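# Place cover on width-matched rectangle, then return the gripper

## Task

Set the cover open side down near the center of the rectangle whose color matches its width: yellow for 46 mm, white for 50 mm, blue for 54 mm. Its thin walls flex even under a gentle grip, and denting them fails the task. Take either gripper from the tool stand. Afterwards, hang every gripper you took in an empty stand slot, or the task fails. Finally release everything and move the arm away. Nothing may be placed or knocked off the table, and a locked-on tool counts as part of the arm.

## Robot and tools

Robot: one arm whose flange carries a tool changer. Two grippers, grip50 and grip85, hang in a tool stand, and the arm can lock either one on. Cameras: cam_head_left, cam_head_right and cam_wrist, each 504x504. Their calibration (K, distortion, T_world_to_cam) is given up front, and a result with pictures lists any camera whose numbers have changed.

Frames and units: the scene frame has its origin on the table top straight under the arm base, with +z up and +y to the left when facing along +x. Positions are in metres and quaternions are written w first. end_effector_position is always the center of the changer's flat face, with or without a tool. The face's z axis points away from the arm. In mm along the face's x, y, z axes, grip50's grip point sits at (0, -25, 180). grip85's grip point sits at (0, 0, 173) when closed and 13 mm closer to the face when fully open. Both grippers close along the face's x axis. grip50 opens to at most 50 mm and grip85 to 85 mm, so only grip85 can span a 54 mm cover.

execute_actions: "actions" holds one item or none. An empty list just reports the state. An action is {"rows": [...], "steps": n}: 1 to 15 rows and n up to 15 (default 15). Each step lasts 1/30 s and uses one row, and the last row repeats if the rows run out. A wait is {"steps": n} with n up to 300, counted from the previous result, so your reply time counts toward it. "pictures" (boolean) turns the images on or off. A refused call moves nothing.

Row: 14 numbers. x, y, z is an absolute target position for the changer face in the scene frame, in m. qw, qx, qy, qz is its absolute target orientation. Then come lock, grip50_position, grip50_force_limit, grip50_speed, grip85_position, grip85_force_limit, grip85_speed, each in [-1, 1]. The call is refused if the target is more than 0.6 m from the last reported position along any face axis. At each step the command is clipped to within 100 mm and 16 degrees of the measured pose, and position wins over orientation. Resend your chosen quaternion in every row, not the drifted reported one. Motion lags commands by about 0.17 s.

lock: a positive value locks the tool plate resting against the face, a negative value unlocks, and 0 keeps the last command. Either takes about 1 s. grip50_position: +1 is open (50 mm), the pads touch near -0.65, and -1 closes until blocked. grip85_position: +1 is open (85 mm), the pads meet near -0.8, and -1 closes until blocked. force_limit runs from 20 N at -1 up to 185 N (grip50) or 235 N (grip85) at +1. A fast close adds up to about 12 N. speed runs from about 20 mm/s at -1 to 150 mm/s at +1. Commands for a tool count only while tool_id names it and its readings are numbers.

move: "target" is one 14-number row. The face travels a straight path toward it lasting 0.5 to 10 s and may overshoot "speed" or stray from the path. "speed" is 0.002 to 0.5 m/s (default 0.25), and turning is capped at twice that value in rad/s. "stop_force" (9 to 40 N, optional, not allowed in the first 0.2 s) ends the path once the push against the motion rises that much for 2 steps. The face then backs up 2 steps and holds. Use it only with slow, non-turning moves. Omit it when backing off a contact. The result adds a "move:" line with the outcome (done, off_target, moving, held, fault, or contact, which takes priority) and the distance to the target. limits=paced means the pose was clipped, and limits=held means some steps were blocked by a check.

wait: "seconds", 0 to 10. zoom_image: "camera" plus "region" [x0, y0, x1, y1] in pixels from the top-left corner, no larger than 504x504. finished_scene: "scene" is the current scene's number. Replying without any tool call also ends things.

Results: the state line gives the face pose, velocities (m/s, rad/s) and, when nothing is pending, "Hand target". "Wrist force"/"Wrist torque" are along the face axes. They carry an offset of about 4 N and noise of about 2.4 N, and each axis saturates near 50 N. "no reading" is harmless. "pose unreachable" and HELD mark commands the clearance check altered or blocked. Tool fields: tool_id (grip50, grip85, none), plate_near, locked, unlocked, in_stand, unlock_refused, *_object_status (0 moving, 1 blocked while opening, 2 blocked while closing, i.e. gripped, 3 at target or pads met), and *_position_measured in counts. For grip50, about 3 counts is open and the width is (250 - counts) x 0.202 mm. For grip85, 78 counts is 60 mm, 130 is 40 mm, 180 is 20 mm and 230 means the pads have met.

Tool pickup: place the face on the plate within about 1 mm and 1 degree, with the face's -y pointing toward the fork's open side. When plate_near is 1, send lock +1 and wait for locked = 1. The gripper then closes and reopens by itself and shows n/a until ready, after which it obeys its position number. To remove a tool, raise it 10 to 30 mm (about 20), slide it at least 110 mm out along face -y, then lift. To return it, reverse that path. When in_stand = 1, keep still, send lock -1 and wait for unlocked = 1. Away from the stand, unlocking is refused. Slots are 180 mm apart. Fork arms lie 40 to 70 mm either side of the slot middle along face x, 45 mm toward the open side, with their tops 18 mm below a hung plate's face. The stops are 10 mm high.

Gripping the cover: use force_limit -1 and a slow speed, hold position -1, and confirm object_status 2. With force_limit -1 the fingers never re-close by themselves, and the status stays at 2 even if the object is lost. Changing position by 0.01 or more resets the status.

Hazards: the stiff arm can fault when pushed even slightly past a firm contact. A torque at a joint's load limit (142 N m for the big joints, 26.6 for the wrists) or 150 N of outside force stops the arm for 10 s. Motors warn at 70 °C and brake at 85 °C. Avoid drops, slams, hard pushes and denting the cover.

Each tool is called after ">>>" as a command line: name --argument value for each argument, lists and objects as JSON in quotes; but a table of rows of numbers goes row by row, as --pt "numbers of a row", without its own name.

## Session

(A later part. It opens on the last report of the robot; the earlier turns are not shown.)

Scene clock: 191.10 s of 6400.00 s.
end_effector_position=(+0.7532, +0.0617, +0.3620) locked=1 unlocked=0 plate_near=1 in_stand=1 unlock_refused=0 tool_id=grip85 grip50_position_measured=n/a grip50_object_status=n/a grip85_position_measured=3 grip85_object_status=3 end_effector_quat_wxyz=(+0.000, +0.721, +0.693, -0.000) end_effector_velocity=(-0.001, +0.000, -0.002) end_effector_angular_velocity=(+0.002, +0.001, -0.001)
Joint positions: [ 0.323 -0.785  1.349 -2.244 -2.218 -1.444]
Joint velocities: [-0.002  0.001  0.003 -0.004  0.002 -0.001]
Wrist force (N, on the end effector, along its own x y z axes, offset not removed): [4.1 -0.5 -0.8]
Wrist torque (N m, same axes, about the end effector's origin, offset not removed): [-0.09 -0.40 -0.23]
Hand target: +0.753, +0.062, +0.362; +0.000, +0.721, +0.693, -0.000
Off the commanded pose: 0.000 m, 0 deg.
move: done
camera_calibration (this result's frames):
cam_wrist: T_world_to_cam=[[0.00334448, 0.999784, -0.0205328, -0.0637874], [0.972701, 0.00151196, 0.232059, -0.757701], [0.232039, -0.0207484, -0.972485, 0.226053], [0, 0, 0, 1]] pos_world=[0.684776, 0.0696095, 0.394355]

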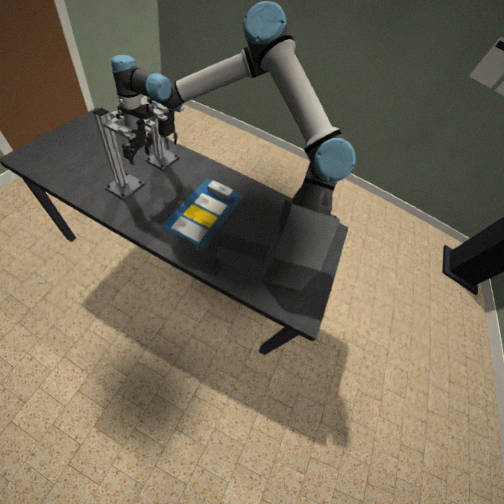

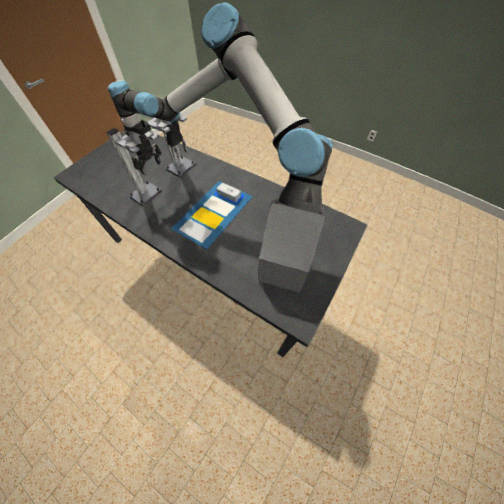

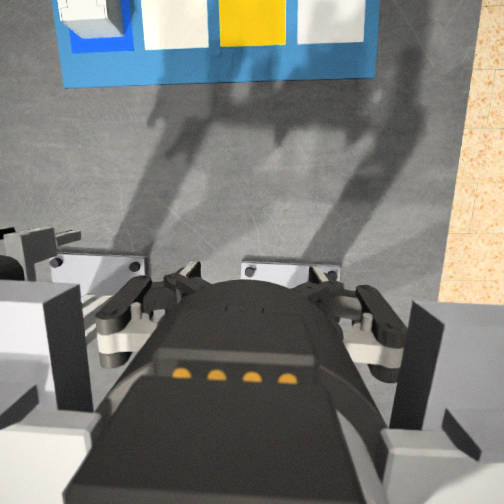

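>>> execute_actions --actions '[{"rows":[[0.7532,0.0617,0.3618,0,0.7212,0.6928,0,-1,1,-1,0,1,-1,0]],"steps":15}]' --pictures false

>>> execute_actions --actions '[{"steps":30}]' --pictures false

>>> move --target '[0.7532,0.0617,0.38,0,0.7212,0.6928,0,0,1,-1,0,1,-1,0]' --speed 0.02

Scene clock: 196.57 s of 6400.00 s.
end_effector_position=(+0.7532, +0.0617, +0.3617) locked=0 unlocked=0 plate_near=1 in_stand=1 unlock_refused=0 tool_id=none grip50_position_measured=n/a grip50_object_status=n/a grip85_position_measured=n/a grip85_object_status=n/a end_effector_quat_wxyz=(-0.000, +0.721, +0.693, -0.000) end_effector_velocity=(-0.001, +0.000, -0.001) end_effector_angular_velocity=(-0.001, +0.002, +0.001)
Joint positions: [ 0.323 -0.784  1.349 -2.245 -2.218 -1.444]
Joint velocities: [-0.001  0.001  0.001  0.    -0.001 -0.   ]
Wrist force (N, on the end effector, along its own x y z axes, offset not removed): [1.1 1.0 -9.5]
Wrist torque (N m, same axes, about the end effector's origin, offset not removed): [-0.15 -0.34 -0.10]
Hand target: +0.753, +0.062, +0.362; +0.000, +0.721, +0.693, -0.000
Off the commanded pose: 0.000 m, 0 deg.
Steps of this call (steps 1 to 90: nothing new was sent; then 1.97 s passed at rest; steps 91 to 105: all 15 steps of this action). Readings (end_effector_position | what the end effector reports):
91: (+0.7532, +0.0617, +0.3617) | locked=1 unlocked=0 plate_near=1 in_stand=1 unlock_refused=0 tool_id=grip85 grip50_position_measured=n/a grip50_object_status=n/a grip85_position_measured=3 grip85_object_status=3
92: (+0.7532, +0.0617, +0.3617) | locked=1 unlocked=0 plate_near=1 in_stand=1 unlock_refused=0 tool_id=grip85 grip50_position_measured=n/a grip50_object_status=n/a grip85_position_measured=3 grip85_object_status=3
94: (+0.7532, +0.0617, +0.3617) | locked=1 unlocked=0 plate_near=1 in_stand=1 unlock_refused=0 tool_id=grip85 grip50_position_measured=n/a grip50_object_status=n/a grip85_position_measured=3 grip85_object_status=3
98: (+0.7532, +0.0617, +0.3617) | locked=0 unlocked=0 plate_near=1 in_stand=1 unlock_refused=0 tool_id=none grip50_position_measured=n/a grip50_object_status=n/a grip85_position_measured=n/a grip85_object_status=n/a
105: the state above

Scene clock: 197.57 s of 6400.00 s.
end_effector_position=(+0.7532, +0.0617, +0.3618) locked=0 unlocked=1 plate_near=1 in_stand=1 unlock_refused=0 tool_id=none grip50_position_measured=n/a grip50_object_status=n/a grip85_position_measured=n/a grip85_object_status=n/a end_effector_quat_wxyz=(-0.000, +0.721, +0.693, -0.000) end_effector_velocity=(+0.000, +0.000, -0.000) end_effector_angular_velocity=(+0.001, +0.000, +0.000)
Joint positions: [ 0.323 -0.785  1.349 -2.245 -2.218 -1.444]
Joint velocities: [ 0.     0.001 -0.001  0.     0.001  0.   ]
Wrist force (N, on the end effector, along its own x y z axes, offset not removed): [0.4 0.4 -4.9]
Wrist torque (N m, same axes, about the end effector's origin, offset not removed): [-0.02 0.06 0.01]
Hand target: +0.753, +0.062, +0.362; +0.000, +0.721, +0.693, -0.000
Off the commanded pose: 0.000 m, 0 deg.
Steps of this call (steps 1 to 30: nothing new was sent). Readings (end_effector_position | what the end effector reports):
1: (+0.7532, +0.0617, +0.3617) | locked=0 unlocked=0 plate_near=1 in_stand=1 unlock_refused=0 tool_id=none grip50_position_measured=n/a grip50_object_status=n/a grip85_position_measured=n/a grip85_object_status=n/a
2: (+0.7532, +0.0617, +0.3617) | locked=0 unlocked=0 plate_near=1 in_stand=1 unlock_refused=0 tool_id=none grip50_position_measured=n/a grip50_object_status=n/a grip85_position_measured=n/a grip85_object_status=n/a
4: (+0.7532, +0.0617, +0.3617) | locked=0 unlocked=0 plate_near=1 in_stand=1 unlock_refused=0 tool_id=none grip50_position_measured=n/a grip50_object_status=n/a grip85_position_measured=n/a grip85_object_status=n/a
8: (+0.7532, +0.0617, +0.3617) | locked=0 unlocked=0 plate_near=1 in_stand=1 unlock_refused=0 tool_id=none grip50_position_measured=n/a grip50_object_status=n/a grip85_position_measured=n/a grip85_object_status=n/a
30: the state above

Scene clock: 198.77 s of 6400.00 s.
end_effector_position=(+0.7532, +0.0617, +0.3798) locked=0 unlocked=1 plate_near=0 in_stand=0 unlock_refused=0 tool_id=none grip50_position_measured=n/a grip50_object_status=n/a grip85_position_measured=n/a grip85_object_status=n/a end_effector_quat_wxyz=(-0.000, +0.721, +0.693, +0.000) end_effector_velocity=(-0.000, +0.000, +0.002) end_effector_angular_velocity=(-0.001, +0.001, -0.000)
Joint positions: [ 0.338 -0.803  1.338 -2.204 -2.22  -1.426]
Joint velocities: [ 0.002 -0.002 -0.001  0.005 -0.001  0.004]
Wrist force (N, on the end effector, along its own x y z axes, offset not removed): [0.4 5.5 -0.6]
Wrist torque (N m, same axes, about the end effector's origin, offset not removed): [0.44 -0.16 -0.11]
Hand target: +0.753, +0.062, +0.380; -0.000, +0.721, +0.693, +0.000
Off the commanded pose: 0.000 m, 0 deg.
move: done
camera_calibration (this result's frames):
cam_wrist: T_world_to_cam=[[0.00333163, 0.999786, -0.0204411, -0.0634558], [0.972699, 0.00150336, 0.232067, -0.761808], [0.232048, -0.0206562, -0.972485, 0.24336], [0, 0, 0, 1]] pos_world=[0.68475, 0.0696144, 0.412157]

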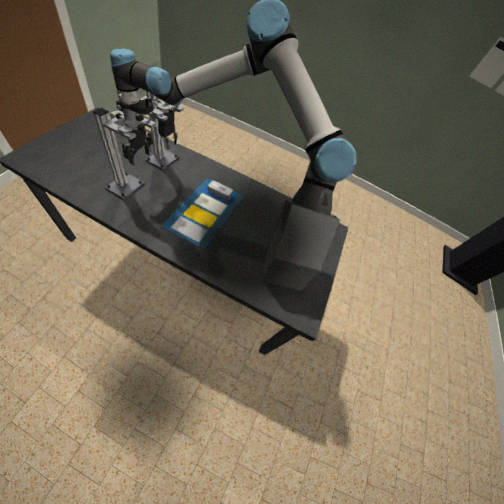

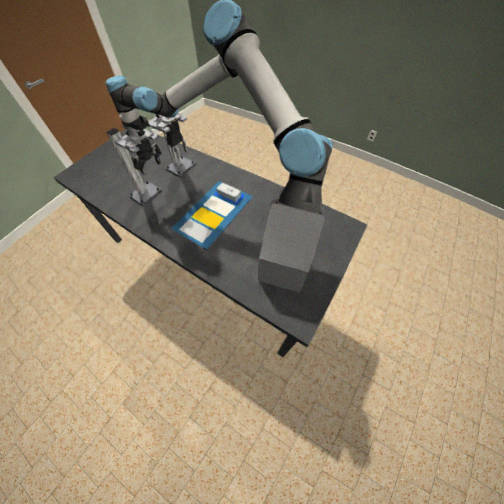

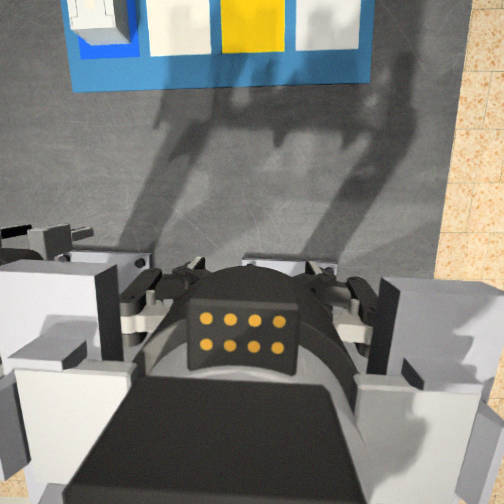

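>>> move --target '[0.7,0.06,0.47,0,0.7212,0.6928,0,0,1,-1,0,1,-1,0]' --speed 0.15

>>> finished_scene --scene 1

Scene clock: 204.27 s of 6400.00 s.
end_effector_position=(+0.7001, +0.0601, +0.4698) locked=0 unlocked=1 plate_near=0 in_stand=0 unlock_refused=0 tool_id=none grip50_position_measured=n/a grip50_object_status=n/a grip85_position_measured=n/a grip85_object_status=n/a end_effector_quat_wxyz=(-0.000, +0.721, +0.693, +0.000) end_effector_velocity=(-0.001, -0.002, +0.003) end_effector_angular_velocity=(+0.000, -0.002, -0.004)
Joint positions: [ 0.422 -0.981  1.45  -2.073 -2.225 -1.319]
Joint velocities: [ 0.001 -0.006  0.001  0.003 -0.     0.004]
Wrist force (N, on the end effector, along its own x y z axes, offset not removed): [1.6 0.0 -0.3]
Wrist torque (N m, same axes, about the end effector's origin, offset not removed): [-0.03 -0.34 -0.14]
Hand target: +0.700, +0.060, +0.470; -0.000, +0.721, +0.693, +0.000
Off the commanded pose: 0.000 m, 0 deg.
After step 90, 1.27 s passed at rest.
move: done
camera_calibration (this result's frames):
cam_wrist: T_world_to_cam=[[0.00333426, 0.99979, -0.0202437, -0.0599302], [0.972699, 0.00145497, 0.232067, -0.731068], [0.232048, -0.0204648, -0.972489, 0.343189], [0, 0, 0, 1]] pos_world=[0.631672, 0.0680046, 0.502191]

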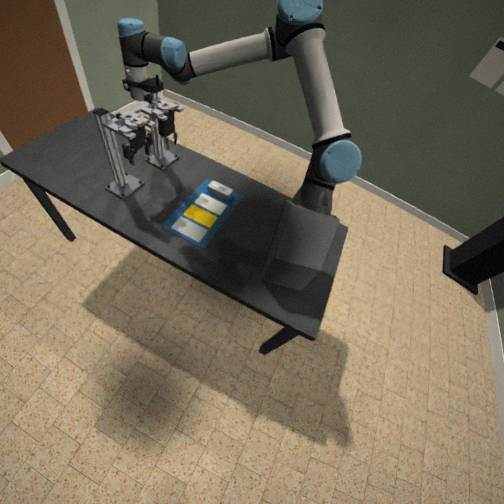

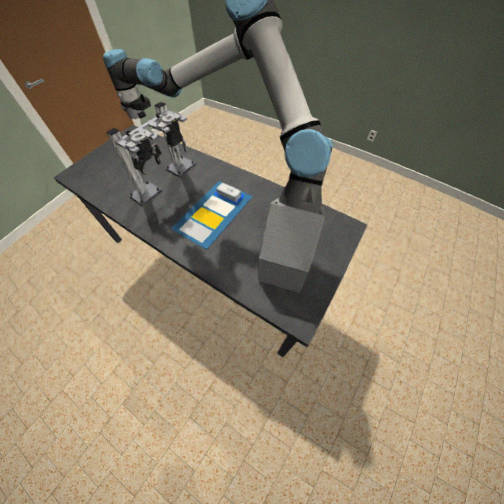

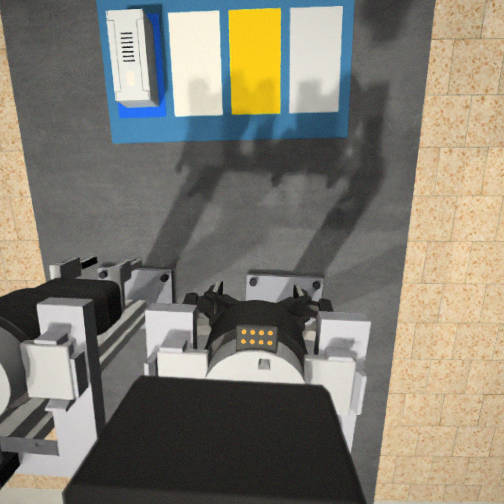

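The scene is finished: the task was done.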